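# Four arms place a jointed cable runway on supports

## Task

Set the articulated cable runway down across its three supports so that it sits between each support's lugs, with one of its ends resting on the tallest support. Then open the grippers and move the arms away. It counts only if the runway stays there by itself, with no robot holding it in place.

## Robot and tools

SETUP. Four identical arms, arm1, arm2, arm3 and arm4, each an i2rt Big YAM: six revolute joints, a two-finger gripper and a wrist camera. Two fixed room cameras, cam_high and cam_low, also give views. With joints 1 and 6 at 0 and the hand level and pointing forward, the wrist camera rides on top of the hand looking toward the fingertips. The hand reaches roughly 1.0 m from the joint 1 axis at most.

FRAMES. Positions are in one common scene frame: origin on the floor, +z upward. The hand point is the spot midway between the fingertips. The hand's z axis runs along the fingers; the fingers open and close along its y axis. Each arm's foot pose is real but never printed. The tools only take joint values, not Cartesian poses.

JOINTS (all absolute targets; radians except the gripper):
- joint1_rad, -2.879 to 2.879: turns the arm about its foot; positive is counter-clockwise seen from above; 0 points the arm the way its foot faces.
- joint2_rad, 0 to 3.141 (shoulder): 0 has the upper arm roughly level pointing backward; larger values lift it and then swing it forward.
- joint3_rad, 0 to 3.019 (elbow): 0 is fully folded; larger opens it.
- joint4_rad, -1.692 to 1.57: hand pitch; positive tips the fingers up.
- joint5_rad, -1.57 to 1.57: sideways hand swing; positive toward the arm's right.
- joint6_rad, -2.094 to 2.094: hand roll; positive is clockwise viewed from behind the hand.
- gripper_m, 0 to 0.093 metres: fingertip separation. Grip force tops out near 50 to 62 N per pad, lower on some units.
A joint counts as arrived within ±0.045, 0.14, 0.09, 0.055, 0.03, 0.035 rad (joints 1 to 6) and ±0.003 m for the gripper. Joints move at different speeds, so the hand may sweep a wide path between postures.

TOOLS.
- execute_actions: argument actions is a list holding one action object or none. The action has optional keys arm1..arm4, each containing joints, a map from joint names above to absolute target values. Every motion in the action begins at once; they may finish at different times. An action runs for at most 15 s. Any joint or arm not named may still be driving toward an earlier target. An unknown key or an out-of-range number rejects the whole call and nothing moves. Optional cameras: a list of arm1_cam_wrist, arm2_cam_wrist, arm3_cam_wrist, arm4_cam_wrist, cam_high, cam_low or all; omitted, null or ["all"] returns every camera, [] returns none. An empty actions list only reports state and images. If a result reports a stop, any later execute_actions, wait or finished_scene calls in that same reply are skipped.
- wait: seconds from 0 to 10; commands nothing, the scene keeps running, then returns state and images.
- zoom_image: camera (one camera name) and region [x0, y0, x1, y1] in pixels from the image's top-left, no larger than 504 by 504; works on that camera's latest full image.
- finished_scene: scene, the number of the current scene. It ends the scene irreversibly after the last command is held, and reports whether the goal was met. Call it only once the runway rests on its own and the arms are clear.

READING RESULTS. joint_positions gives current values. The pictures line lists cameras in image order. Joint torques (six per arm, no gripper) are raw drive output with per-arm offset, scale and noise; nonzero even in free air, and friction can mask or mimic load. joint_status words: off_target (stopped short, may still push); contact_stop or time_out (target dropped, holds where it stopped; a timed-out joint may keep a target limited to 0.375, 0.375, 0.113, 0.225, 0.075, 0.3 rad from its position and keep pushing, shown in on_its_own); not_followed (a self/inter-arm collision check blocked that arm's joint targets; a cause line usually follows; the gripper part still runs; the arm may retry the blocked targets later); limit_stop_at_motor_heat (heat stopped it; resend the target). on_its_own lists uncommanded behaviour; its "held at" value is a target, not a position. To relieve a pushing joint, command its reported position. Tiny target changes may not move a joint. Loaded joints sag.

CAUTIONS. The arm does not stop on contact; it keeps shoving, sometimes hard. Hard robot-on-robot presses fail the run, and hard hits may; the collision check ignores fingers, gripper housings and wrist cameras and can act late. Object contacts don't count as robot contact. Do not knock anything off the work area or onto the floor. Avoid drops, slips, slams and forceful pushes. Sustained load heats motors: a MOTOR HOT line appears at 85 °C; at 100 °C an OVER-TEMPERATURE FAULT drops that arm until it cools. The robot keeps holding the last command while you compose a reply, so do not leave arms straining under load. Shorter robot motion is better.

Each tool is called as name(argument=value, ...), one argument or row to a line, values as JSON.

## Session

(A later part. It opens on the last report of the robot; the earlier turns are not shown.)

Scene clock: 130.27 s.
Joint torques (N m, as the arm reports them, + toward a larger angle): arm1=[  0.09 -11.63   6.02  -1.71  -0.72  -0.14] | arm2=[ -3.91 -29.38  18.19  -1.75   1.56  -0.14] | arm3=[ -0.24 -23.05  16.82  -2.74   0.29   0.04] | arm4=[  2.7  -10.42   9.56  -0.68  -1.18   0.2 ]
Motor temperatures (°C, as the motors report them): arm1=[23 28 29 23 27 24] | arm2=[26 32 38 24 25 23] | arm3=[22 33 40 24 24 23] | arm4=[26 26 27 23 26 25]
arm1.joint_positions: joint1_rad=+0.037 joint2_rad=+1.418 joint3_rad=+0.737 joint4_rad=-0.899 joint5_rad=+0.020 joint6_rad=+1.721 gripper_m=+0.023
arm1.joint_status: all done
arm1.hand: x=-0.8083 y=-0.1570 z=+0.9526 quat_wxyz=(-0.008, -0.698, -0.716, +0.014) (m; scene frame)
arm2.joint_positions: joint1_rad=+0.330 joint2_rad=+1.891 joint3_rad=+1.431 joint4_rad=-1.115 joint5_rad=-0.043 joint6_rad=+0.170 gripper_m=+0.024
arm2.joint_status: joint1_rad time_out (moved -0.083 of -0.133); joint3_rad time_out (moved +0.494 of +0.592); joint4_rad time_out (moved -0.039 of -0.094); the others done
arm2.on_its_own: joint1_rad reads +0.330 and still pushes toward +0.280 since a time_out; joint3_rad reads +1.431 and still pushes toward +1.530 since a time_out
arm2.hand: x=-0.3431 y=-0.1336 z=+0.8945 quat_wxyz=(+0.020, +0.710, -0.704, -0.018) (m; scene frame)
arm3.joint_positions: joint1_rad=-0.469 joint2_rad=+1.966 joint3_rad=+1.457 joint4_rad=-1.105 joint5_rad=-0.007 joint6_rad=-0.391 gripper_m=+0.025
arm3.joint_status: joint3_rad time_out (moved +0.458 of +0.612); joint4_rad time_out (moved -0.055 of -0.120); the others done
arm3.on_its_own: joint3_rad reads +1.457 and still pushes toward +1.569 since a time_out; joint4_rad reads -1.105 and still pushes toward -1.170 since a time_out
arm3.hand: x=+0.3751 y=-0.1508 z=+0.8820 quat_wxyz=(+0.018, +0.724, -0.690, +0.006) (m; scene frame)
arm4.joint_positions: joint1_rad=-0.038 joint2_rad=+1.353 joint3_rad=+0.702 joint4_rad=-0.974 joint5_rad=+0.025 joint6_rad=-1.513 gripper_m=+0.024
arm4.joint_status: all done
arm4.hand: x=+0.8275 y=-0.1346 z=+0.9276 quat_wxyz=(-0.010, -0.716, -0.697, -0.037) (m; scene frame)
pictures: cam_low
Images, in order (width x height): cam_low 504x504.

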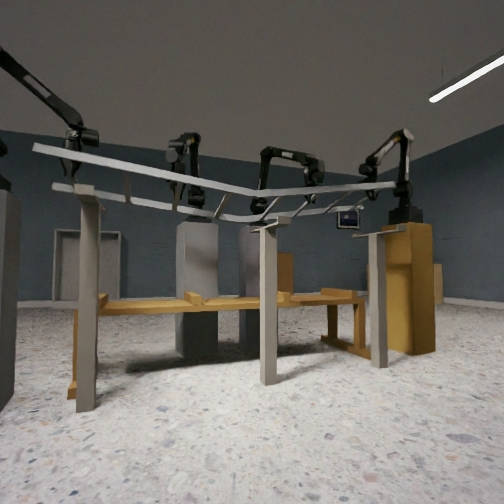

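execute_actions(
  actions=[
    {"arm1":{"joints":{"joint1_rad":0.58,"joint2_rad":1.58,"joint3_rad":0.88,"joint4_rad":-0.88,"joint6_rad":2.09}},"arm4":{"joints":{"joint1_rad":-0.58,"joint2_rad":1.5,"joint3_rad":0.88,"joint4_rad":-0.98,"joint6_rad":-2.05}},"arm2":{"joints":{"joint1_rad":0.2,"joint2_rad":2.15,"joint3_rad":2.17,"joint4_rad":-1.22,"joint6_rad":0.08}},"arm3":{"joints":{"joint1_rad":-0.37,"joint2_rad":2.25,"joint3_rad":2.3,"joint4_rad":-1.27,"joint6_rad":-0.29}}},
  ],
  cameras=["cam_low","cam_high"],
)

zoom_image(
  camera="cam_high",
  region=[100,110,420,470],
)

Scene clock: 151.87 s.
Joint torques (N m, as the arm reports them, + toward a larger angle): arm1=[ 13.49 -15.26   8.05  -1.53  -3.88  -0.03] | arm2=[ -6.71 -44.47  19.65  -0.13   2.31  -0.38] | arm3=[ -0.69 -33.54  17.48   3.07  -0.73  -0.21] | arm4=[ -8.69 -12.94  11.25  -1.32   2.26  -0.67]
Motor temperatures (°C, as the motors report them): arm1=[23 28 28 23 29 24] | arm2=[26 33 43 24 28 23] | arm3=[22 34 46 24 24 23] | arm4=[26 26 28 23 27 25]
arm1.joint_positions: joint1_rad=+0.406 joint2_rad=+1.654 joint3_rad=+0.866 joint4_rad=-0.836 joint5_rad=+0.095 joint6_rad=+2.082 gripper_m=+0.023
arm1.joint_status: joint1_rad time_out (moved +0.369 of +0.543); the others done
joint sent to its limit — the command would take arm1.joint6_rad past its upper limit, so that joint was sent only as far as its limit.
arm1.on_its_own: joint1_rad reads +0.406 and still pushes toward +0.580 since a time_out
arm1.hand: x=-0.7983 y=-0.0293 z=+0.9092 quat_wxyz=(-0.042, -0.693, -0.718, +0.043) (m; scene frame)
arm2.joint_positions: joint1_rad=+0.287 joint2_rad=+2.333 joint3_rad=+1.949 joint4_rad=-1.210 joint5_rad=-0.065 joint6_rad=+0.112 gripper_m=+0.025
arm2.joint_status: joint1_rad time_out (moved -0.043 of -0.130); joint2_rad time_out (moved +0.442 of +0.259); joint3_rad time_out (moved +0.518 of +0.739); the others done
arm2.on_its_own: joint1_rad reads +0.287 and still pushes toward +0.200 since a time_out; joint2_rad reads +2.333 and still pushes toward +2.150 since a time_out; joint3_rad reads +1.949 and still pushes toward +2.062 since a time_out (your +2.170 is given up)
arm2.hand: x=-0.3428 y=+0.0035 z=+0.8113 quat_wxyz=(+0.034, +0.715, -0.698, -0.018) (m; scene frame)
arm3.joint_positions: joint1_rad=-0.372 joint2_rad=+2.423 joint3_rad=+2.067 joint4_rad=-1.326 joint5_rad=+0.021 joint6_rad=-0.275 gripper_m=+0.025
arm3.joint_status: joint2_rad time_out (moved +0.457 of +0.284); joint3_rad time_out (moved +0.610 of +0.843); joint4_rad time_out (moved -0.221 of -0.165); the others done
arm3.on_its_own: joint2_rad reads +2.423 and still pushes toward +2.250 since a time_out; joint3_rad reads +2.067 and still pushes toward +2.181 since a time_out (your +2.300 is given up); joint4_rad reads -1.326 and still pushes toward -1.270 since a time_out
arm3.hand: x=+0.3603 y=-0.0112 z=+0.8117 quat_wxyz=(+0.040, +0.716, -0.696, +0.037) (m; scene frame)
arm4.joint_positions: joint1_rad=-0.488 joint2_rad=+1.556 joint3_rad=+0.837 joint4_rad=-0.942 joint5_rad=-0.057 joint6_rad=-1.986 gripper_m=+0.024
arm4.joint_status: joint1_rad time_out (moved -0.450 of -0.542); joint6_rad time_out (moved -0.472 of -0.537); the others done
arm4.on_its_own: joint1_rad reads -0.488 and still pushes toward -0.580 since a time_out; joint6_rad reads -1.986 and still pushes toward -2.050 since a time_out
arm4.hand: x=+0.8017 y=+0.0035 z=+0.9047 quat_wxyz=(-0.053, -0.709, -0.703, +0.002) (m; scene frame)
pictures: cam_high, cam_low
Images, in order (width x height): cam_high 504x504, cam_low 504x504.

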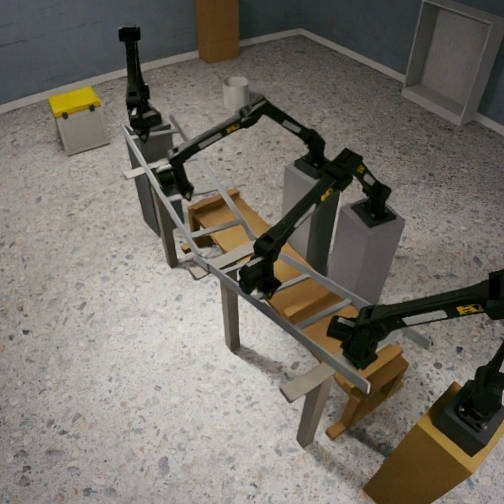

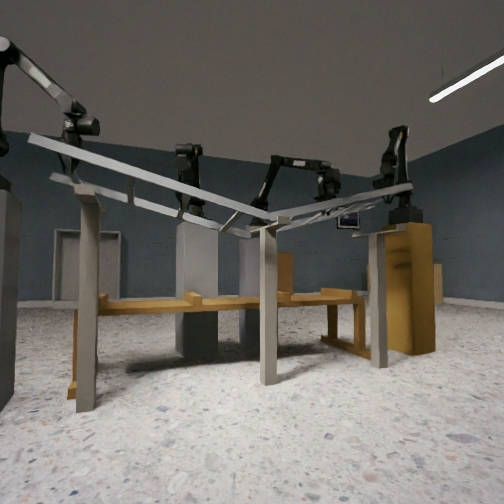

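Region (100, 110, 420, 470) of cam_high's 504x504 image, scaled by 1.400, with more detail than that image has.

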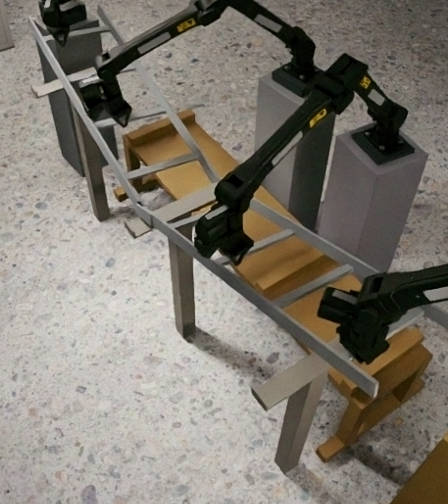

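execute_actions(
  actions=[
    {"arm1":{"joints":{"joint1_rad":0.22,"joint2_rad":1.62,"joint3_rad":0.8,"joint4_rad":-0.83,"joint6_rad":1.88}},"arm4":{"joints":{"joint1_rad":-0.24,"joint2_rad":1.55,"joint3_rad":0.78,"joint4_rad":-0.9,"joint6_rad":-1.74}},"arm2":{"joints":{"joint1_rad":0.27,"joint2_rad":1.9,"joint3_rad":1.72,"joint4_rad":-1.2,"joint6_rad":0.13}},"arm3":{"joints":{"joint1_rad":-0.42,"joint2_rad":1.97,"joint3_rad":1.8,"joint4_rad":-1.22,"joint6_rad":-0.34}}},
  ],
  cameras=["cam_low","cam_high"],
)

zoom_image(
  camera="cam_high",
  region=[100,110,420,470],
)

Scene clock: 170.73 s.
Joint torques (N m, as the arm reports them, + toward a larger angle): arm1=[ -0.71 -10.51   7.58  -0.24  -0.42  -0.12] | arm2=[ -3.27 -42.98  15.6   -1.05   0.78  -0.31] | arm3=[  1.4  -33.15  15.86  -1.68   0.51  -0.04] | arm4=[ 1.8  -9.91 10.83  1.13 -0.58  0.03]
Motor temperatures (°C, as the motors report them): arm1=[23 28 29 23 35 24] | arm2=[26 36 44 24 31 23] | arm3=[22 37 46 24 25 23] | arm4=[26 26 28 23 29 25]
arm1.joint_positions: joint1_rad=+0.216 joint2_rad=+1.642 joint3_rad=+0.785 joint4_rad=-0.822 joint5_rad=+0.012 joint6_rad=+1.890 gripper_m=+0.023
arm1.joint_status: all done
arm1.hand: x=-0.8099 y=-0.0948 z=+0.8938 quat_wxyz=(+0.015, -0.693, -0.718, +0.056) (m; scene frame)
arm2.joint_positions: joint1_rad=+0.314 joint2_rad=+2.099 joint3_rad=+1.650 joint4_rad=-1.162 joint5_rad=-0.022 joint6_rad=+0.157 gripper_m=+0.025
arm2.joint_status: joint2_rad time_out (moved -0.234 of -0.433); the others done
arm2.on_its_own: joint2_rad reads +2.099 and still pushes toward +1.900 since a time_out
arm2.hand: x=-0.3411 y=-0.0730 z=+0.8535 quat_wxyz=(+0.022, +0.709, -0.705, +0.003) (m; scene frame)
arm3.joint_positions: joint1_rad=-0.442 joint2_rad=+2.173 joint3_rad=+1.700 joint4_rad=-1.178 joint5_rad=-0.013 joint6_rad=-0.343 gripper_m=+0.025
arm3.joint_status: joint2_rad time_out (moved -0.249 of -0.453); joint3_rad time_out (moved -0.367 of -0.267); the others done
arm3.on_its_own: joint2_rad reads +2.173 and still pushes toward +1.970 since a time_out; joint3_rad reads +1.700 and still pushes toward +1.800 since a time_out
arm3.hand: x=+0.3787 y=-0.0892 z=+0.8450 quat_wxyz=(+0.036, +0.716, -0.697, +0.012) (m; scene frame)
arm4.joint_positions: joint1_rad=-0.269 joint2_rad=+1.573 joint3_rad=+0.730 joint4_rad=-0.924 joint5_rad=+0.011 joint6_rad=-1.740 gripper_m=+0.024
arm4.joint_status: all done
arm4.hand: x=+0.8347 y=-0.0685 z=+0.8732 quat_wxyz=(-0.078, -0.714, -0.692, -0.068) (m; scene frame)
pictures: cam_high, cam_low
Images, in order (width x height): cam_high 504x504, cam_low 504x504.

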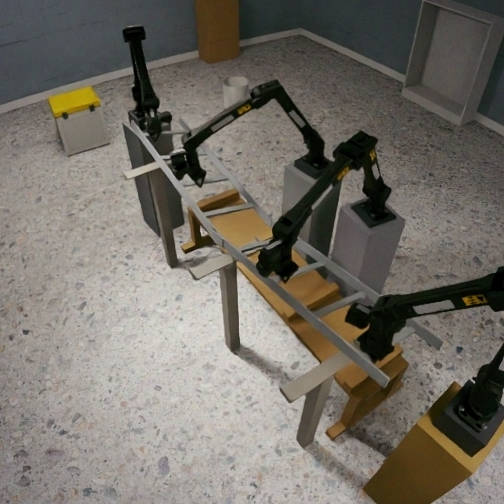

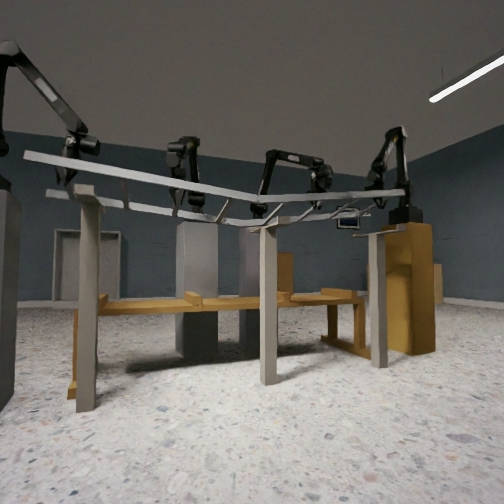

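Region (100, 110, 420, 470) of cam_high's 504x504 image, scaled by 1.400, with more detail than that image has.

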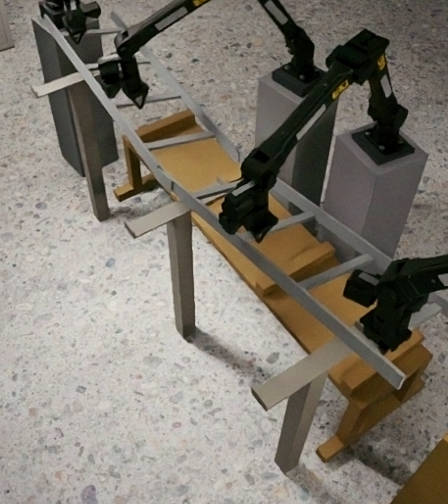

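execute_actions(
  actions=[
    {"arm1":{"joints":{"joint1_rad":0.55,"joint2_rad":1.66,"joint3_rad":0.88,"joint4_rad":-0.82,"joint6_rad":2.09}},"arm4":{"joints":{"joint1_rad":-0.56,"joint2_rad":1.56,"joint3_rad":0.86,"joint4_rad":-0.92,"joint6_rad":-2.04}},"arm2":{"joints":{"joint1_rad":0.2,"joint2_rad":1.9,"joint3_rad":2.1,"joint4_rad":-1.4,"joint6_rad":0.08}},"arm3":{"joints":{"joint1_rad":-0.37,"joint2_rad":1.97,"joint3_rad":2.17,"joint4_rad":-1.42,"joint6_rad":-0.29}}},
  ],
  cameras=["cam_low","cam_high"],
)

zoom_image(
  camera="cam_high",
  region=[100,110,420,470],
)

Scene clock: 184.63 s.
Joint torques (N m, as the arm reports them, + toward a larger angle): arm1=[  6.17 -10.74   7.97  -0.48  -0.13  -0.03] | arm2=[ -6.89 -44.06  20.59  -2.31   0.63  -0.57] | arm3=[  1.77 -34.17  17.99  -1.27   0.72   0.13] | arm4=[ 0.76 -9.94 10.49  0.34 -0.25  0.33]
Motor temperatures (°C, as the motors report them): arm1=[23 28 29 23 32 24] | arm2=[26 37 44 24 29 23] | arm3=[22 37 47 24 24 23] | arm4=[26 26 28 23 27 25]
arm1.joint_positions: joint1_rad=+0.464 joint2_rad=+1.675 joint3_rad=+0.866 joint4_rad=-0.803 joint5_rad=+0.005 joint6_rad=+2.082 gripper_m=+0.024
arm1.joint_status: joint1_rad time_out (moved +0.248 of +0.334); the others done
joint sent to its limit — the command would take arm1.joint6_rad past its upper limit, so that joint was sent only as far as its limit.
arm1.on_its_own: joint1_rad reads +0.464 and still pushes toward +0.550 since a time_out
arm1.hand: x=-0.8142 y=+0.0050 z=+0.9003 quat_wxyz=(+0.000, -0.674, -0.738, +0.025) (m; scene frame)
arm2.joint_positions: joint1_rad=+0.303 joint2_rad=+2.100 joint3_rad=+1.962 joint4_rad=-1.322 joint5_rad=-0.018 joint6_rad=+0.132 gripper_m=+0.025
arm2.joint_status: joint1_rad time_out (moved -0.011 of -0.114); joint2_rad time_out (moved +0.001 of -0.199); joint3_rad time_out (moved +0.312 of +0.450); joint4_rad time_out (moved -0.161 of -0.238); joint6_rad time_out (moved -0.025 of -0.077)
arm2.on_its_own: joint1_rad reads +0.303 and still pushes toward +0.200 since a time_out; joint2_rad reads +2.100 and still pushes toward +1.900 since a time_out; joint3_rad reads +1.962 and still pushes toward +2.074 since a time_out; joint4_rad reads -1.322 and still pushes toward -1.400 since a time_out; joint6_rad reads +0.132 and still pushes toward +0.080 since a time_out
arm2.hand: x=-0.3431 y=-0.0022 z=+0.9681 quat_wxyz=(-0.025, +0.713, -0.699, -0.056) (m; scene frame)
arm3.joint_positions: joint1_rad=-0.397 joint2_rad=+2.171 joint3_rad=+2.026 joint4_rad=-1.381 joint5_rad=-0.018 joint6_rad=-0.310 gripper_m=+0.025
arm3.joint_status: joint2_rad time_out (moved -0.002 of -0.203); joint3_rad time_out (moved +0.326 of +0.470); the others done
arm3.on_its_own: joint2_rad reads +2.171 and still pushes toward +1.970 since a time_out; joint3_rad reads +2.026 and still pushes toward +2.138 since a time_out
arm3.hand: x=+0.3690 y=-0.0159 z=+0.9641 quat_wxyz=(-0.019, +0.721, -0.693, -0.018) (m; scene frame)
arm4.joint_positions: joint1_rad=-0.577 joint2_rad=+1.573 joint3_rad=+0.824 joint4_rad=-0.921 joint5_rad=+0.003 joint6_rad=-2.065 gripper_m=+0.024
arm4.joint_status: all done
arm4.hand: x=+0.8232 y=+0.0391 z=+0.8958 quat_wxyz=(-0.048, -0.711, -0.701, -0.024) (m; scene frame)
pictures: cam_high, cam_low
Images, in order (width x height): cam_high 504x504, cam_low 504x504.

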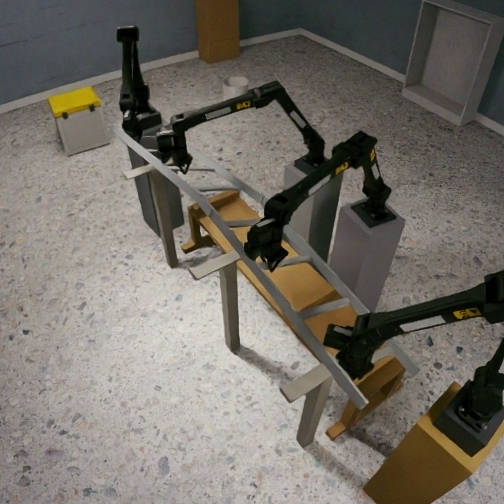

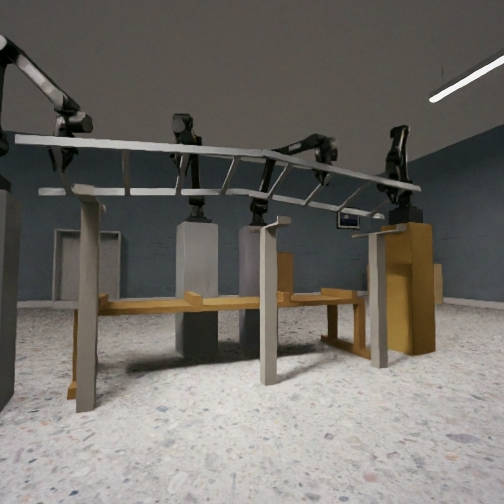

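Region (100, 110, 420, 470) of cam_high's 504x504 image, scaled by 1.400, with more detail than that image has.

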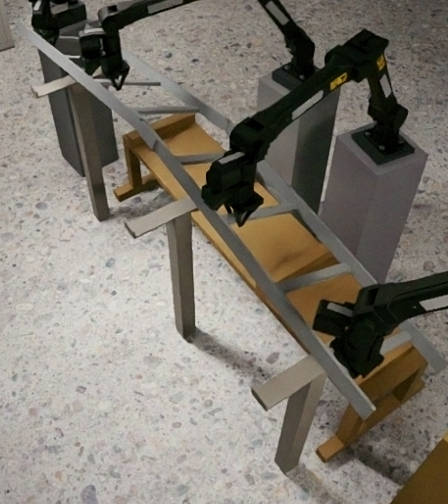

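execute_actions(
  actions=[
    {"arm1":{"joints":{"joint1_rad":0.68,"joint3_rad":0.94,"joint4_rad":-0.86}},"arm4":{"joints":{"joint1_rad":-0.66,"joint3_rad":0.92,"joint4_rad":-0.95,"joint6_rad":-2.09}},"arm2":{"joints":{"joint1_rad":0.19,"joint2_rad":2.15,"joint3_rad":2.3,"joint4_rad":-1.42}},"arm3":{"joints":{"joint1_rad":-0.35,"joint2_rad":2.22,"joint3_rad":2.38,"joint4_rad":-1.45}}},
  ],
  cameras=["cam_low","cam_high"],
)

zoom_image(
  camera="cam_high",
  region=[100,110,420,470],
)

Scene clock: 199.13 s.
Joint torques (N m, as the arm reports them, + toward a larger angle): arm1=[ 11.16 -14.19   9.69  -0.73  -1.2   -0.03] | arm2=[ -7.39 -44.62  20.44  -2.37   1.36  -0.43] | arm3=[  1.44 -33.41  18.    -2.53  -0.13  -0.08] | arm4=[ -2.12 -12.09  12.52   0.41  -0.03   0.04]
Motor temperatures (°C, as the motors report them): arm1=[23 28 29 23 30 24] | arm2=[26 37 46 24 28 23] | arm3=[22 38 49 23 24 23] | arm4=[26 26 28 23 27 25]
arm1.joint_positions: joint1_rad=+0.535 joint2_rad=+1.713 joint3_rad=+0.907 joint4_rad=-0.838 joint5_rad=+0.031 joint6_rad=+2.082 gripper_m=+0.027
arm1.joint_status: joint1_rad time_out (moved +0.071 of +0.216); the others done
arm1.on_its_own: joint1_rad reads +0.535 and still pushes toward +0.680 since a time_out
arm1.hand: x=-0.8221 y=+0.0277 z=+0.8971 quat_wxyz=(-0.010, -0.647, -0.761, +0.044) (m; scene frame)
arm2.joint_positions: joint1_rad=+0.296 joint2_rad=+2.325 joint3_rad=+2.169 joint4_rad=-1.340 joint5_rad=-0.039 joint6_rad=+0.118 gripper_m=+0.025
arm2.joint_status: joint1_rad time_out (moved -0.007 of -0.113); joint2_rad time_out (moved +0.225 of +0.050); joint3_rad time_out (moved +0.208 of +0.338); joint4_rad time_out (moved -0.018 of -0.098)
arm2.on_its_own: joint1_rad reads +0.296 and still pushes toward +0.190 since a time_out; joint2_rad reads +2.325 and still pushes toward +2.150 since a time_out; joint3_rad reads +2.169 and still pushes toward +2.282 since a time_out; joint4_rad reads -1.340 and still pushes toward -1.420 since a time_out; joint6_rad reads +0.118 and still pushes toward +0.080 since a time_out
arm2.hand: x=-0.3496 y=+0.0475 z=+0.8984 quat_wxyz=(-0.006, +0.716, -0.697, -0.049) (m; scene frame)
arm3.joint_positions: joint1_rad=-0.374 joint2_rad=+2.383 joint3_rad=+2.234 joint4_rad=-1.386 joint5_rad=+0.004 joint6_rad=-0.287 gripper_m=+0.025
arm3.joint_status: joint2_rad time_out (moved +0.212 of +0.049); joint3_rad time_out (moved +0.208 of +0.354); joint4_rad time_out (moved -0.005 of -0.069); the others done
arm3.on_its_own: joint2_rad reads +2.383 and still pushes toward +2.220 since a time_out; joint3_rad reads +2.234 and still pushes toward +2.346 since a time_out; joint4_rad reads -1.386 and still pushes toward -1.450 since a time_out
arm3.hand: x=+0.3698 y=+0.0351 z=+0.8995 quat_wxyz=(-0.020, +0.721, -0.693, -0.007) (m; scene frame)
arm4.joint_positions: joint1_rad=-0.643 joint2_rad=+1.595 joint3_rad=+0.863 joint4_rad=-0.953 joint5_rad=-0.002 joint6_rad=-2.079 gripper_m=+0.024
arm4.joint_status: all done
joint sent to its limit — the command would take arm4.joint6_rad past its lower limit, so that joint was sent only as far as its limit.
arm4.hand: x=+0.8268 y=+0.0627 z=+0.8994 quat_wxyz=(-0.057, -0.729, -0.682, -0.021) (m; scene frame)
pictures: cam_high, cam_low
Images, in order (width x height): cam_high 504x504, cam_low 504x504.

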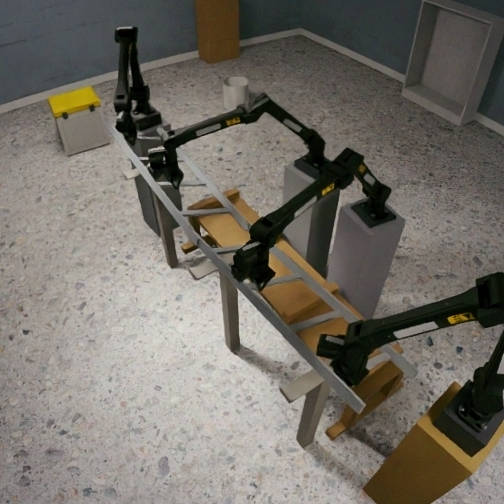

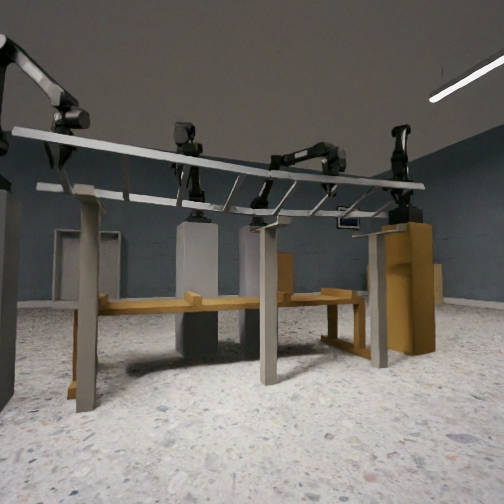

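Region (100, 110, 420, 470) of cam_high's 504x504 image, scaled by 1.400, with more detail than that image has.

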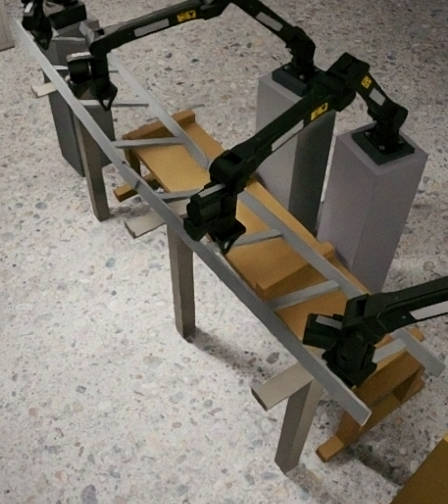

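execute_actions(
  actions=[
    {"arm1":{"joints":{"joint1_rad":0.78,"joint3_rad":1.0,"joint4_rad":-0.88}},"arm4":{"joints":{"joint1_rad":-0.72,"joint3_rad":0.96,"joint4_rad":-0.97}},"arm2":{"joints":{"joint2_rad":2.2,"joint3_rad":2.42,"joint4_rad":-1.45}},"arm3":{"joints":{"joint2_rad":2.27,"joint3_rad":2.48,"joint4_rad":-1.48}}},
  ],
  cameras=["cam_low","cam_high"],
)

execute_actions(
  actions=[],
  cameras=["arm1_cam_wrist","arm4_cam_wrist","cam_high"],
)

zoom_image(
  camera="cam_high",
  region=[100,110,420,470],
)

Scene clock: 209.53 s.
Joint torques (N m, as the arm reports them, + toward a larger angle): arm1=[ 14.99 -14.51  11.38  -0.57  -0.51  -0.03] | arm2=[ -7.27 -44.41  20.56  -2.83   1.41  -0.48] | arm3=[  0.68 -32.88  18.12  -2.09   0.12  -0.29] | arm4=[ -5.15 -12.34  13.67   0.2   -0.51   0.05]
Motor temperatures (°C, as the motors report them): arm1=[23 28 30 23 30 24] | arm2=[26 38 47 25 29 23] | arm3=[22 38 50 24 24 23] | arm4=[26 26 29 23 26 25]
arm1.joint_positions: joint1_rad=+0.590 joint2_rad=+1.713 joint3_rad=+0.952 joint4_rad=-0.861 joint5_rad=+0.014 joint6_rad=+2.082 gripper_m=+0.029
arm1.joint_status: joint1_rad time_out (moved +0.055 of +0.245); the others done
arm1.on_its_own: joint1_rad reads +0.590 and still pushes toward +0.780 since a time_out
arm1.hand: x=-0.8244 y=+0.0584 z=+0.9087 quat_wxyz=(-0.005, -0.626, -0.779, +0.031) (m; scene frame)
arm2.joint_positions: joint1_rad=+0.294 joint2_rad=+2.364 joint3_rad=+2.277 joint4_rad=-1.355 joint5_rad=-0.039 joint6_rad=+0.124 gripper_m=+0.025
arm2.joint_status: joint2_rad time_out (moved +0.039 of -0.125); joint3_rad time_out (moved +0.107 of +0.251); joint4_rad time_out (moved -0.015 of -0.110)
arm2.on_its_own: joint1_rad reads +0.294 and still pushes toward +0.190 since a time_out; joint2_rad reads +2.364 and still pushes toward +2.200 since a time_out; joint3_rad reads +2.277 and still pushes toward +2.389 since a time_out; joint4_rad reads -1.355 and still pushes toward -1.450 since a time_out; joint6_rad reads +0.124 and still pushes toward +0.080 since a time_out
arm2.hand: x=-0.3519 y=+0.0721 z=+0.9134 quat_wxyz=(-0.022, +0.712, -0.698, -0.070) (m; scene frame)
arm3.joint_positions: joint1_rad=-0.365 joint2_rad=+2.420 joint3_rad=+2.333 joint4_rad=-1.423 joint5_rad=-0.002 joint6_rad=-0.267 gripper_m=+0.025
arm3.joint_status: joint2_rad time_out (moved +0.036 of -0.113); joint3_rad time_out (moved +0.099 of +0.246); joint4_rad time_out (moved -0.037 of -0.094)
arm3.on_its_own: joint2_rad reads +2.420 and still pushes toward +2.270 since a time_out; joint3_rad reads +2.333 and still pushes toward +2.445 since a time_out; joint4_rad reads -1.423 and still pushes toward -1.480 since a time_out
arm3.hand: x=+0.3667 y=+0.0528 z=+0.9116 quat_wxyz=(-0.029, +0.716, -0.697, -0.016) (m; scene frame)
arm4.joint_positions: joint1_rad=-0.668 joint2_rad=+1.595 joint3_rad=+0.893 joint4_rad=-0.968 joint5_rad=+0.009 joint6_rad=-2.079 gripper_m=+0.024
arm4.joint_status: joint1_rad time_out (moved -0.025 of -0.077); the others done
arm4.on_its_own: joint1_rad reads -0.668 and still pushes toward -0.720 since a time_out
arm4.hand: x=+0.8237 y=+0.0781 z=+0.9077 quat_wxyz=(-0.048, -0.738, -0.673, -0.024) (m; scene frame)
pictures: cam_high, cam_low
Images, in order (width x height): cam_high 504x504, cam_low 504x504.

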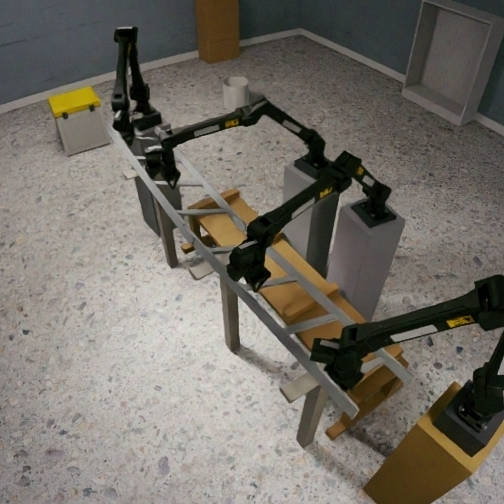

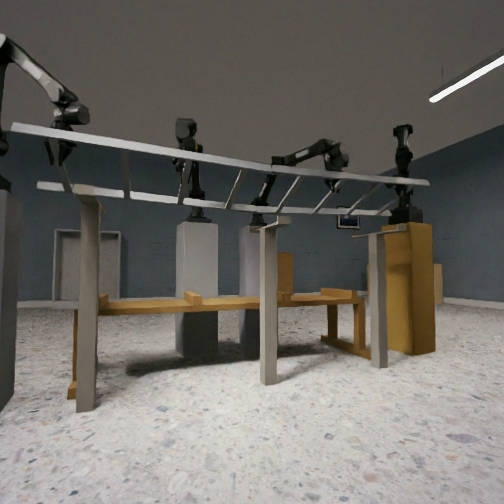

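not run: a stop came earlier in this reply.

Region (100, 110, 420, 470) of cam_high's 504x504 image, scaled by 1.400, with more detail than that image has.

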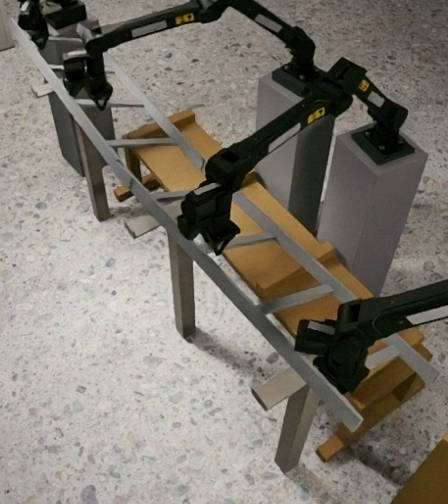

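execute_actions(
  actions=[
    {"arm1":{"joints":{"joint1_rad":0.63,"joint2_rad":1.92,"joint3_rad":1.0,"joint4_rad":-0.68}},"arm4":{"joints":{"joint1_rad":-0.68,"joint2_rad":1.7,"joint3_rad":0.95,"joint4_rad":-0.86}},"arm2":{"joints":{"joint1_rad":0.24,"joint2_rad":2.4,"joint3_rad":2.4,"joint4_rad":-1.3}},"arm3":{"joints":{"joint2_rad":2.45,"joint3_rad":2.46,"joint4_rad":-1.35}}},
  ],
  cameras=["cam_low","cam_high","arm1_cam_wrist","arm4_cam_wrist"],
)

zoom_image(
  camera="cam_high",
  region=[100,110,420,470],
)

zoom_image(
  camera="cam_low",
  region=[20,140,440,280],
)

Scene clock: 221.03 s.
Joint torques (N m, as the arm reports them, + toward a larger angle): arm1=[  3.21 -17.33   8.04  -0.44   0.39  -0.02] | arm2=[ -4.33 -40.81  20.12  -0.08   0.54  -0.43] | arm3=[  0.36 -29.22  17.72   1.13  -0.5   -0.28] | arm4=[ -1.24 -14.76  11.07   0.88  -0.84   0.04]
Motor temperatures (°C, as the motors report them): arm1=[23 28 30 23 29 24] | arm2=[26 38 48 25 29 23] | arm3=[22 39 50 24 24 23] | arm4=[26 26 29 23 26 25]
arm1.joint_positions: joint1_rad=+0.579 joint2_rad=+1.991 joint3_rad=+0.966 joint4_rad=-0.668 joint5_rad=-0.008 joint6_rad=+2.082 gripper_m=+0.027
arm1.joint_status: joint1_rad time_out (moved -0.011 of +0.040); the others done
arm1.on_its_own: joint1_rad reads +0.579 and still pushes toward +0.630 since a time_out
arm1.hand: x=-0.8244 y=+0.0564 z=+0.7999 quat_wxyz=(+0.012, -0.630, -0.774, +0.064) (m; scene frame)
arm2.joint_positions: joint1_rad=+0.297 joint2_rad=+2.511 joint3_rad=+2.278 joint4_rad=-1.284 joint5_rad=-0.016 joint6_rad=+0.120 gripper_m=+0.025
arm2.joint_status: joint1_rad time_out (moved +0.003 of -0.054); joint3_rad time_out (moved +0.002 of +0.123); the others done
arm2.on_its_own: joint1_rad reads +0.297 and still pushes toward +0.240 since a time_out; joint3_rad reads +2.278 and still pushes toward +2.391 since a time_out; joint6_rad reads +0.120 and still pushes toward +0.080 since a time_out
arm2.hand: x=-0.3514 y=+0.0745 z=+0.8079 quat_wxyz=(-0.009, +0.716, -0.698, -0.033) (m; scene frame)
arm3.joint_positions: joint1_rad=-0.361 joint2_rad=+2.540 joint3_rad=+2.350 joint4_rad=-1.360 joint5_rad=+0.014 joint6_rad=-0.267 gripper_m=+0.025
arm3.joint_status: joint3_rad time_out (moved +0.017 of +0.127); the others done
arm3.on_its_own: joint3_rad reads +2.350 and still pushes toward +2.460 since a time_out
arm3.hand: x=+0.3686 y=+0.0592 z=+0.8316 quat_wxyz=(-0.016, +0.718, -0.696, +0.001) (m; scene frame)
arm4.joint_positions: joint1_rad=-0.674 joint2_rad=+1.755 joint3_rad=+0.898 joint4_rad=-0.877 joint5_rad=+0.017 joint6_rad=-2.079 gripper_m=+0.024
arm4.joint_status: all done
arm4.hand: x=+0.8250 y=+0.0825 z=+0.8507 quat_wxyz=(-0.078, -0.738, -0.669, -0.035) (m; scene frame)
pictures: arm1_cam_wrist, arm4_cam_wrist, cam_high, cam_low
Images, in order (width x height): arm1_cam_wrist 504x504, arm4_cam_wrist 504x504, cam_high 504x504, cam_low 504x504.

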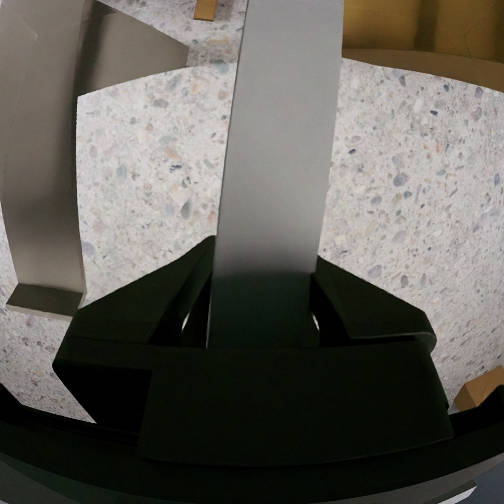

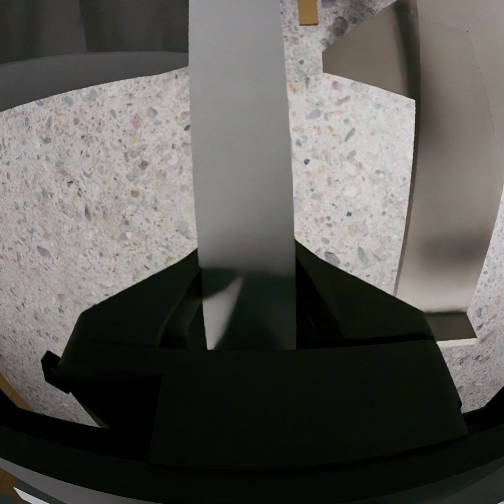

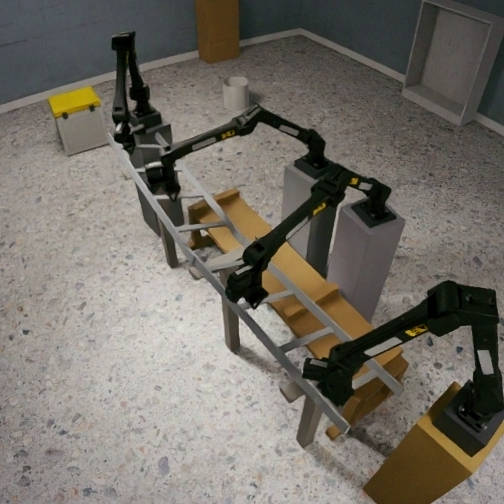

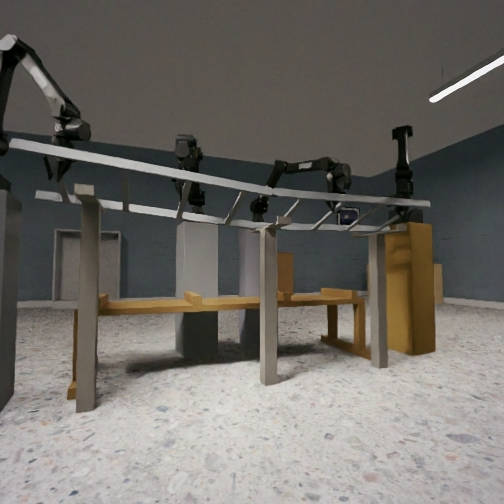

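Region (100, 110, 420, 470) of cam_high's 504x504 image, scaled by 1.400, with more detail than that image has.

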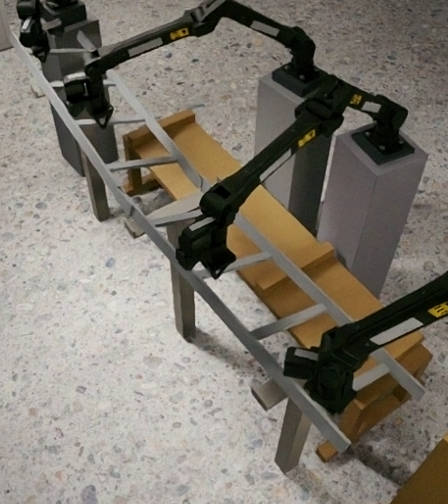

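Region (20, 140, 440, 280) of cam_low's 504x504 image, scaled by 1.200, with more detail than that image has.

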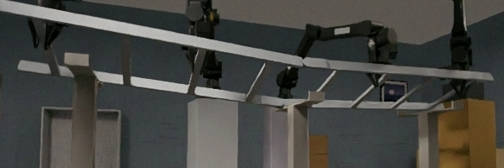

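execute_actions(
  actions=[
    {"arm1":{"joints":{"joint1_rad":0.52,"joint2_rad":2.02,"joint3_rad":0.97,"joint4_rad":-0.6}},"arm4":{"joints":{"joint1_rad":-0.6,"joint2_rad":1.76,"joint3_rad":0.93,"joint4_rad":-0.82,"joint6_rad":-2.05}},"arm2":{"joints":{"joint1_rad":0.28,"joint2_rad":2.48,"joint3_rad":2.22,"joint4_rad":-1.2}},"arm3":{"joints":{"joint2_rad":2.52,"joint3_rad":2.28,"joint4_rad":-1.26}}},
  ],
  cameras=["cam_low","cam_high","arm1_cam_wrist","arm4_cam_wrist"],
)

zoom_image(
  camera="cam_high",
  region=[100,110,420,470],
)

zoom_image(
  camera="cam_low",
  region=[20,140,440,280],
)

Scene clock: 231.53 s.
Joint torques (N m, as the arm reports them, + toward a larger angle): arm1=[ -3.59 -17.29   4.65   0.01   1.    -0.02] | arm2=[ -2.2  -32.78  11.25   2.32   0.29  -0.56] | arm3=[  0.41 -22.61   9.57   3.35  -0.64  -0.25] | arm4=[  3.51 -13.43   8.88   1.46  -1.67   0.37]
Motor temperatures (°C, as the motors report them): arm1=[23 28 29 23 29 24] | arm2=[26 38 47 24 28 23] | arm3=[22 38 49 23 24 23] | arm4=[26 26 29 23 26 25]
arm1.joint_positions: joint1_rad=+0.549 joint2_rad=+2.088 joint3_rad=+0.962 joint4_rad=-0.601 joint5_rad=-0.022 joint6_rad=+2.082 gripper_m=+0.026
arm1.joint_status: all done
arm1.hand: x=-0.8279 y=+0.0408 z=+0.7604 quat_wxyz=(+0.023, -0.641, -0.763, +0.080) (m; scene frame)
arm2.joint_positions: joint1_rad=+0.305 joint2_rad=+2.515 joint3_rad=+2.206 joint4_rad=-1.246 joint5_rad=-0.009 joint6_rad=+0.126 gripper_m=+0.025
arm2.joint_status: all done
arm2.on_its_own: joint6_rad reads +0.126 and still pushes toward +0.080 since a time_out
arm2.hand: x=-0.3542 y=+0.0580 z=+0.7785 quat_wxyz=(+0.000, +0.717, -0.697, -0.016) (m; scene frame)
arm3.joint_positions: joint1_rad=-0.361 joint2_rad=+2.520 joint3_rad=+2.267 joint4_rad=-1.316 joint5_rad=+0.018 joint6_rad=-0.271 gripper_m=+0.025
arm3.joint_status: joint4_rad time_out (moved +0.044 of +0.100); the others done
arm3.on_its_own: joint4_rad reads -1.316 and still pushes toward -1.260 since a time_out
arm3.hand: x=+0.3662 y=+0.0464 z=+0.8147 quat_wxyz=(-0.009, +0.719, -0.694, +0.008) (m; scene frame)
arm4.joint_positions: joint1_rad=-0.650 joint2_rad=+1.793 joint3_rad=+0.898 joint4_rad=-0.851 joint5_rad=+0.037 joint6_rad=-2.078 gripper_m=+0.024
arm4.joint_status: joint1_rad time_out (moved +0.024 of +0.074); the others done
arm4.on_its_own: joint1_rad reads -0.650 and still pushes toward -0.600 since a time_out
arm4.hand: x=+0.8224 y=+0.0780 z=+0.8367 quat_wxyz=(-0.081, -0.729, -0.678, -0.047) (m; scene frame)
pictures: arm1_cam_wrist, arm4_cam_wrist, cam_high, cam_low
Images, in order (width x height): arm1_cam_wrist 504x504, arm4_cam_wrist 504x504, cam_high 504x504, cam_low 504x504.

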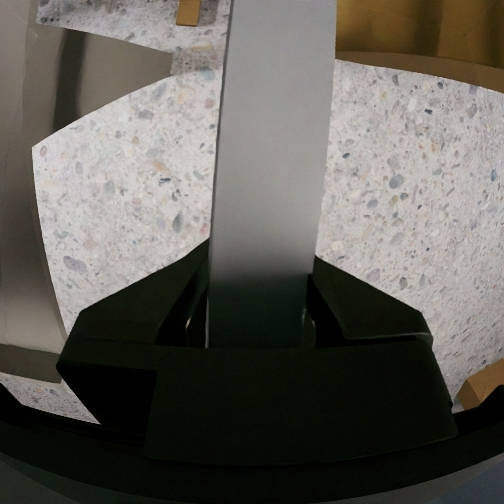

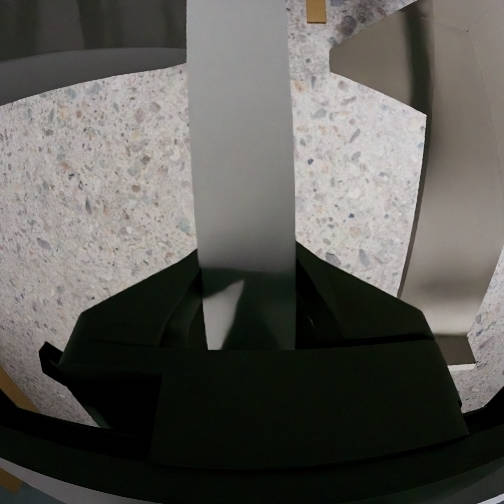

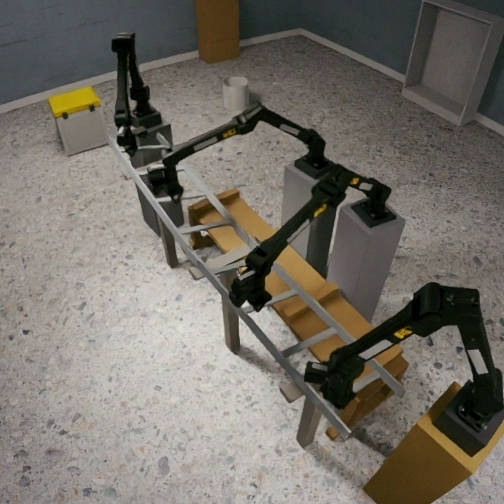

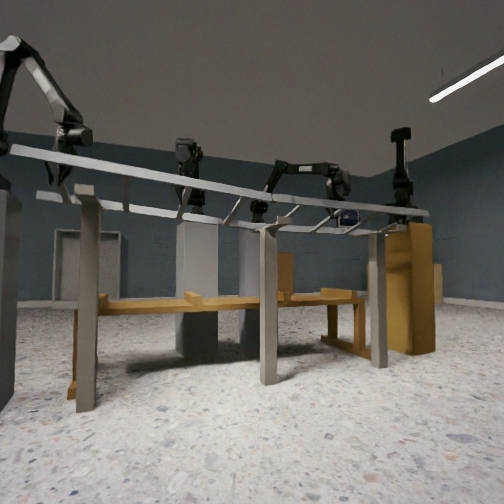

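Region (100, 110, 420, 470) of cam_high's 504x504 image, scaled by 1.400, with more detail than that image has.

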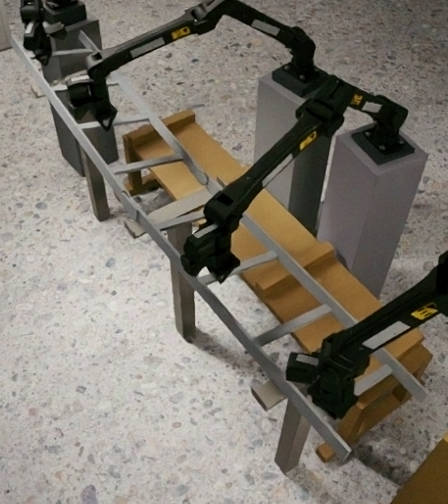

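Region (20, 140, 440, 280) of cam_low's 504x504 image, scaled by 1.200, with more detail than that image has.

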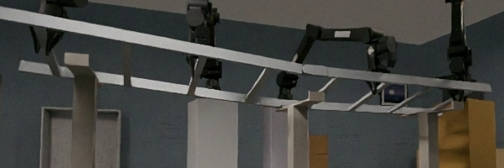

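execute_actions(
  actions=[
    {"arm1":{"joints":{"joint1_rad":0.4,"joint2_rad":2.0,"joint3_rad":0.9,"joint6_rad":2.02}},"arm4":{"joints":{"joint1_rad":-0.47,"joint2_rad":1.72,"joint3_rad":0.86,"joint6_rad":-1.93}},"arm2":{"joints":{"joint1_rad":0.3,"joint2_rad":2.4,"joint3_rad":2.0,"joint4_rad":-1.15}},"arm3":{"joints":{"joint1_rad":-0.38,"joint2_rad":2.42,"joint3_rad":2.06,"joint4_rad":-1.2}}},
  ],
  cameras=["cam_low","cam_high"],
)

zoom_image(
  camera="cam_high",
  region=[100,110,420,470],
)

zoom_image(
  camera="cam_low",
  region=[20,140,440,280],
)

Scene clock: 243.67 s.
Joint torques (N m, as the arm reports them, + toward a larger angle): arm1=[-10.19 -16.96   1.11  -0.56   2.66  -0.63] | arm2=[ -1.29 -30.78   7.36  -0.32   0.23  -0.68] | arm3=[ -1.09 -21.59   7.57   1.39  -0.42  -0.27] | arm4=[  6.05 -13.24   7.56   0.75  -2.88   0.72]
Motor temperatures (°C, as the motors report them): arm1=[23 28 29 23 29 24] | arm2=[26 37 44 24 27 23] | arm3=[22 37 44 24 25 23] | arm4=[26 26 28 23 28 25]
arm1.joint_positions: joint1_rad=+0.508 joint2_rad=+2.066 joint3_rad=+0.930 joint4_rad=-0.586 joint5_rad=-0.062 joint6_rad=+2.081 gripper_m=+0.024
arm1.joint_status: joint1_rad time_out (moved -0.041 of -0.149); joint6_rad time_out (moved -0.001 of -0.062); the others done
arm1.on_its_own: joint1_rad reads +0.508 and still pushes toward +0.400 since a time_out; joint6_rad reads +2.081 and still pushes toward +2.020 since a time_out
arm1.hand: x=-0.8290 y=+0.0283 z=+0.7641 quat_wxyz=(+0.044, -0.657, -0.749, +0.072) (m; scene frame)
arm2.joint_positions: joint1_rad=+0.310 joint2_rad=+2.425 joint3_rad=+2.031 joint4_rad=-1.128 joint5_rad=-0.006 joint6_rad=+0.143 gripper_m=+0.025
arm2.joint_status: all done
arm2.on_its_own: joint6_rad reads +0.143 and still pushes toward +0.080 since a time_out
arm2.hand: x=-0.3543 y=+0.0381 z=+0.7782 quat_wxyz=(-0.011, +0.712, -0.701, -0.029) (m; scene frame)
arm3.joint_positions: joint1_rad=-0.374 joint2_rad=+2.420 joint3_rad=+2.069 joint4_rad=-1.216 joint5_rad=+0.012 joint6_rad=-0.269 gripper_m=+0.025
arm3.joint_status: all done
arm3.hand: x=+0.3673 y=+0.0160 z=+0.8126 quat_wxyz=(-0.008, +0.714, -0.700, +0.005) (m; scene frame)
arm4.joint_positions: joint1_rad=-0.548 joint2_rad=+1.759 joint3_rad=+0.840 joint4_rad=-0.835 joint5_rad=+0.066 joint6_rad=-1.990 gripper_m=+0.024
arm4.joint_status: joint1_rad time_out (moved +0.102 of +0.180); joint6_rad time_out (moved +0.089 of +0.148); the others done
arm4.on_its_own: joint1_rad reads -0.548 and still pushes toward -0.470 since a time_out; joint6_rad reads -1.990 and still pushes toward -1.930 since a time_out
arm4.hand: x=+0.8242 y=+0.0407 z=+0.8359 quat_wxyz=(-0.077, -0.723, -0.683, -0.070) (m; scene frame)
pictures: cam_high, cam_low
Images, in order (width x height): cam_high 504x504, cam_low 504x504.

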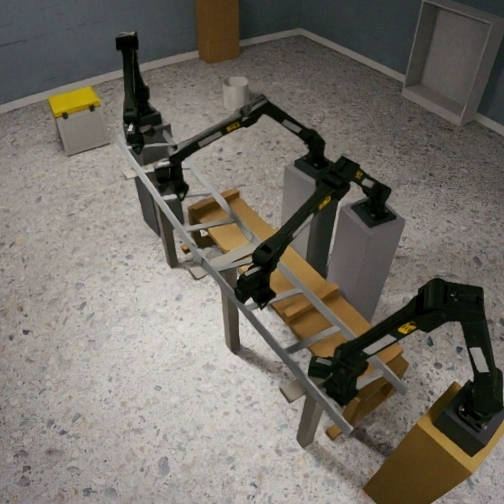

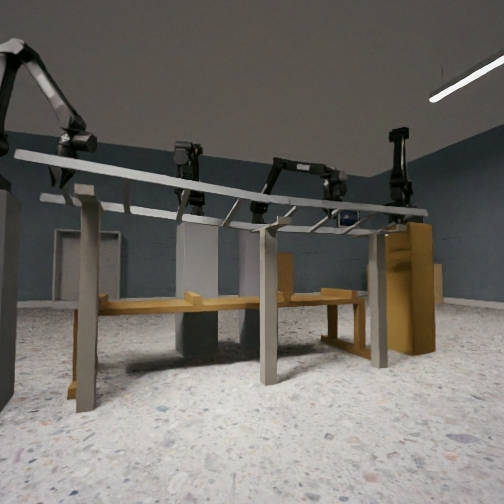

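Region (100, 110, 420, 470) of cam_high's 504x504 image, scaled by 1.400, with more detail than that image has.

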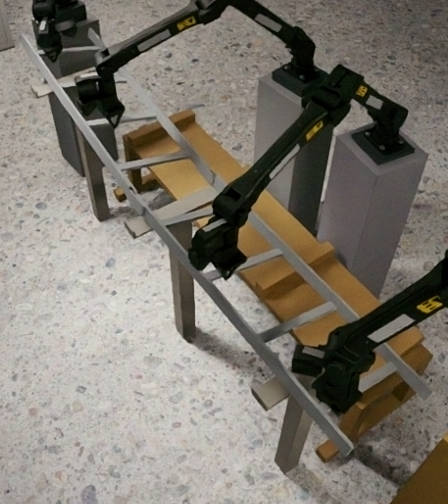

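Region (20, 140, 440, 280) of cam_low's 504x504 image, scaled by 1.200, with more detail than that image has.

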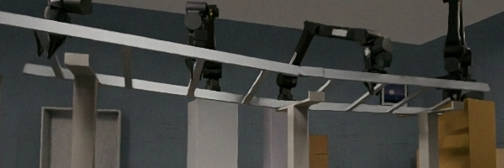

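execute_actions(
  actions=[
    {"arm1":{"joints":{"joint1_rad":0.52,"joint2_rad":2.15,"joint3_rad":0.97,"joint4_rad":-0.5,"joint6_rad":2.08}},"arm4":{"joints":{"joint1_rad":-0.56,"joint2_rad":1.85,"joint3_rad":0.9,"joint4_rad":-0.74,"joint6_rad":-2.0}},"arm2":{"joints":{"joint2_rad":2.52,"joint3_rad":2.08,"joint4_rad":-1.08,"joint6_rad":0.15}},"arm3":{"joints":{"joint2_rad":2.52,"joint3_rad":2.12,"joint4_rad":-1.15}}},
  ],
  cameras=["cam_low","cam_high"],
)

zoom_image(
  camera="cam_high",
  region=[100,110,420,470],
)

zoom_image(
  camera="cam_low",
  region=[20,140,440,280],
)

Scene clock: 254.77 s.
Joint torques (N m, as the arm reports them, + toward a larger angle): arm1=[ -2.4  -17.61   1.92  -0.36   1.12  -0.03] | arm2=[ -0.78 -28.08  12.96  -0.12   0.09  -0.15] | arm3=[ -1.07 -19.67  10.9    1.51  -0.35  -0.31] | arm4=[  2.23 -14.55   8.7   -0.42  -1.36   0.92]
Motor temperatures (°C, as the motors report them): arm1=[23 29 28 23 31 24] | arm2=[26 36 42 24 27 23] | arm3=[22 36 42 24 24 23] | arm4=[26 26 28 23 29 25]
arm1.joint_positions: joint1_rad=+0.535 joint2_rad=+2.217 joint3_rad=+0.982 joint4_rad=-0.491 joint5_rad=-0.025 joint6_rad=+2.082 gripper_m=+0.027
arm1.joint_status: all done
arm1.hand: x=-0.8269 y=+0.0348 z=+0.7104 quat_wxyz=(+0.025, -0.647, -0.758, +0.079) (m; scene frame)
arm2.joint_positions: joint1_rad=+0.309 joint2_rad=+2.507 joint3_rad=+2.043 joint4_rad=-1.068 joint5_rad=-0.003 joint6_rad=+0.163 gripper_m=+0.025
arm2.joint_status: all done
arm2.hand: x=-0.3534 y=+0.0400 z=+0.7260 quat_wxyz=(-0.009, +0.705, -0.709, -0.023) (m; scene frame)
arm3.joint_positions: joint1_rad=-0.374 joint2_rad=+2.489 joint3_rad=+2.085 joint4_rad=-1.169 joint5_rad=+0.010 joint6_rad=-0.265 gripper_m=+0.025
arm3.joint_status: all done
arm3.hand: x=+0.3684 y=+0.0207 z=+0.7711 quat_wxyz=(-0.005, +0.713, -0.701, +0.005) (m; scene frame)
arm4.joint_positions: joint1_rad=-0.594 joint2_rad=+1.896 joint3_rad=+0.855 joint4_rad=-0.729 joint5_rad=+0.030 joint6_rad=-2.078 gripper_m=+0.024
arm4.joint_status: joint6_rad time_out (moved -0.088 of -0.010); the others done
arm4.on_its_own: joint6_rad reads -2.078 and still pushes toward -2.000 since a time_out
arm4.hand: x=+0.8248 y=+0.0523 z=+0.7886 quat_wxyz=(-0.093, -0.709, -0.697, -0.049) (m; scene frame)
pictures: cam_high, cam_low
Images, in order (width x height): cam_high 504x504, cam_low 504x504.

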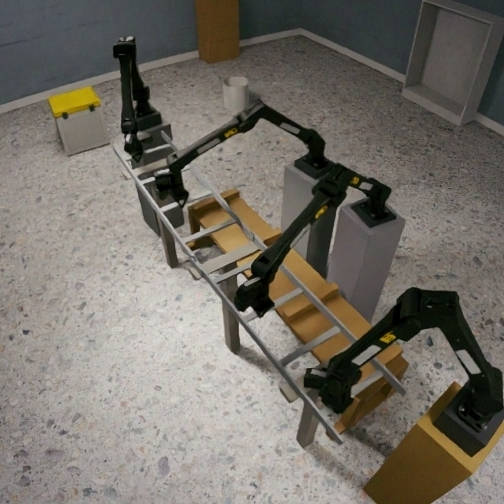

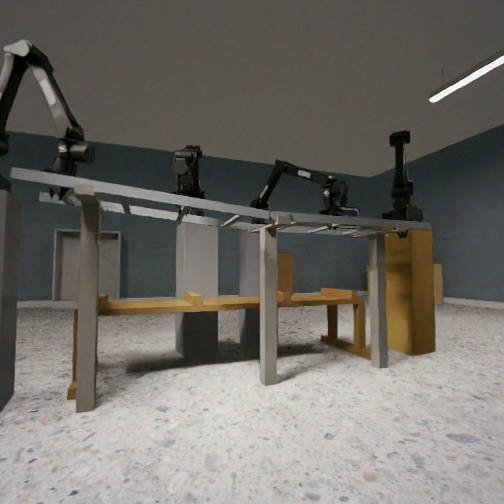

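Region (100, 110, 420, 470) of cam_high's 504x504 image, scaled by 1.400, with more detail than that image has.

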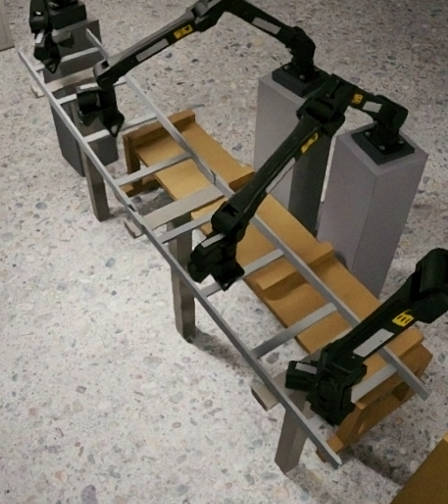

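Region (20, 140, 440, 280) of cam_low's 504x504 image, scaled by 1.200, with more detail than that image has.

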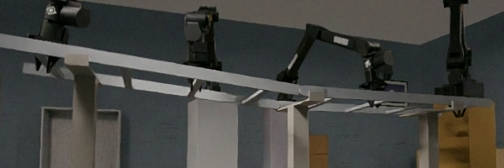

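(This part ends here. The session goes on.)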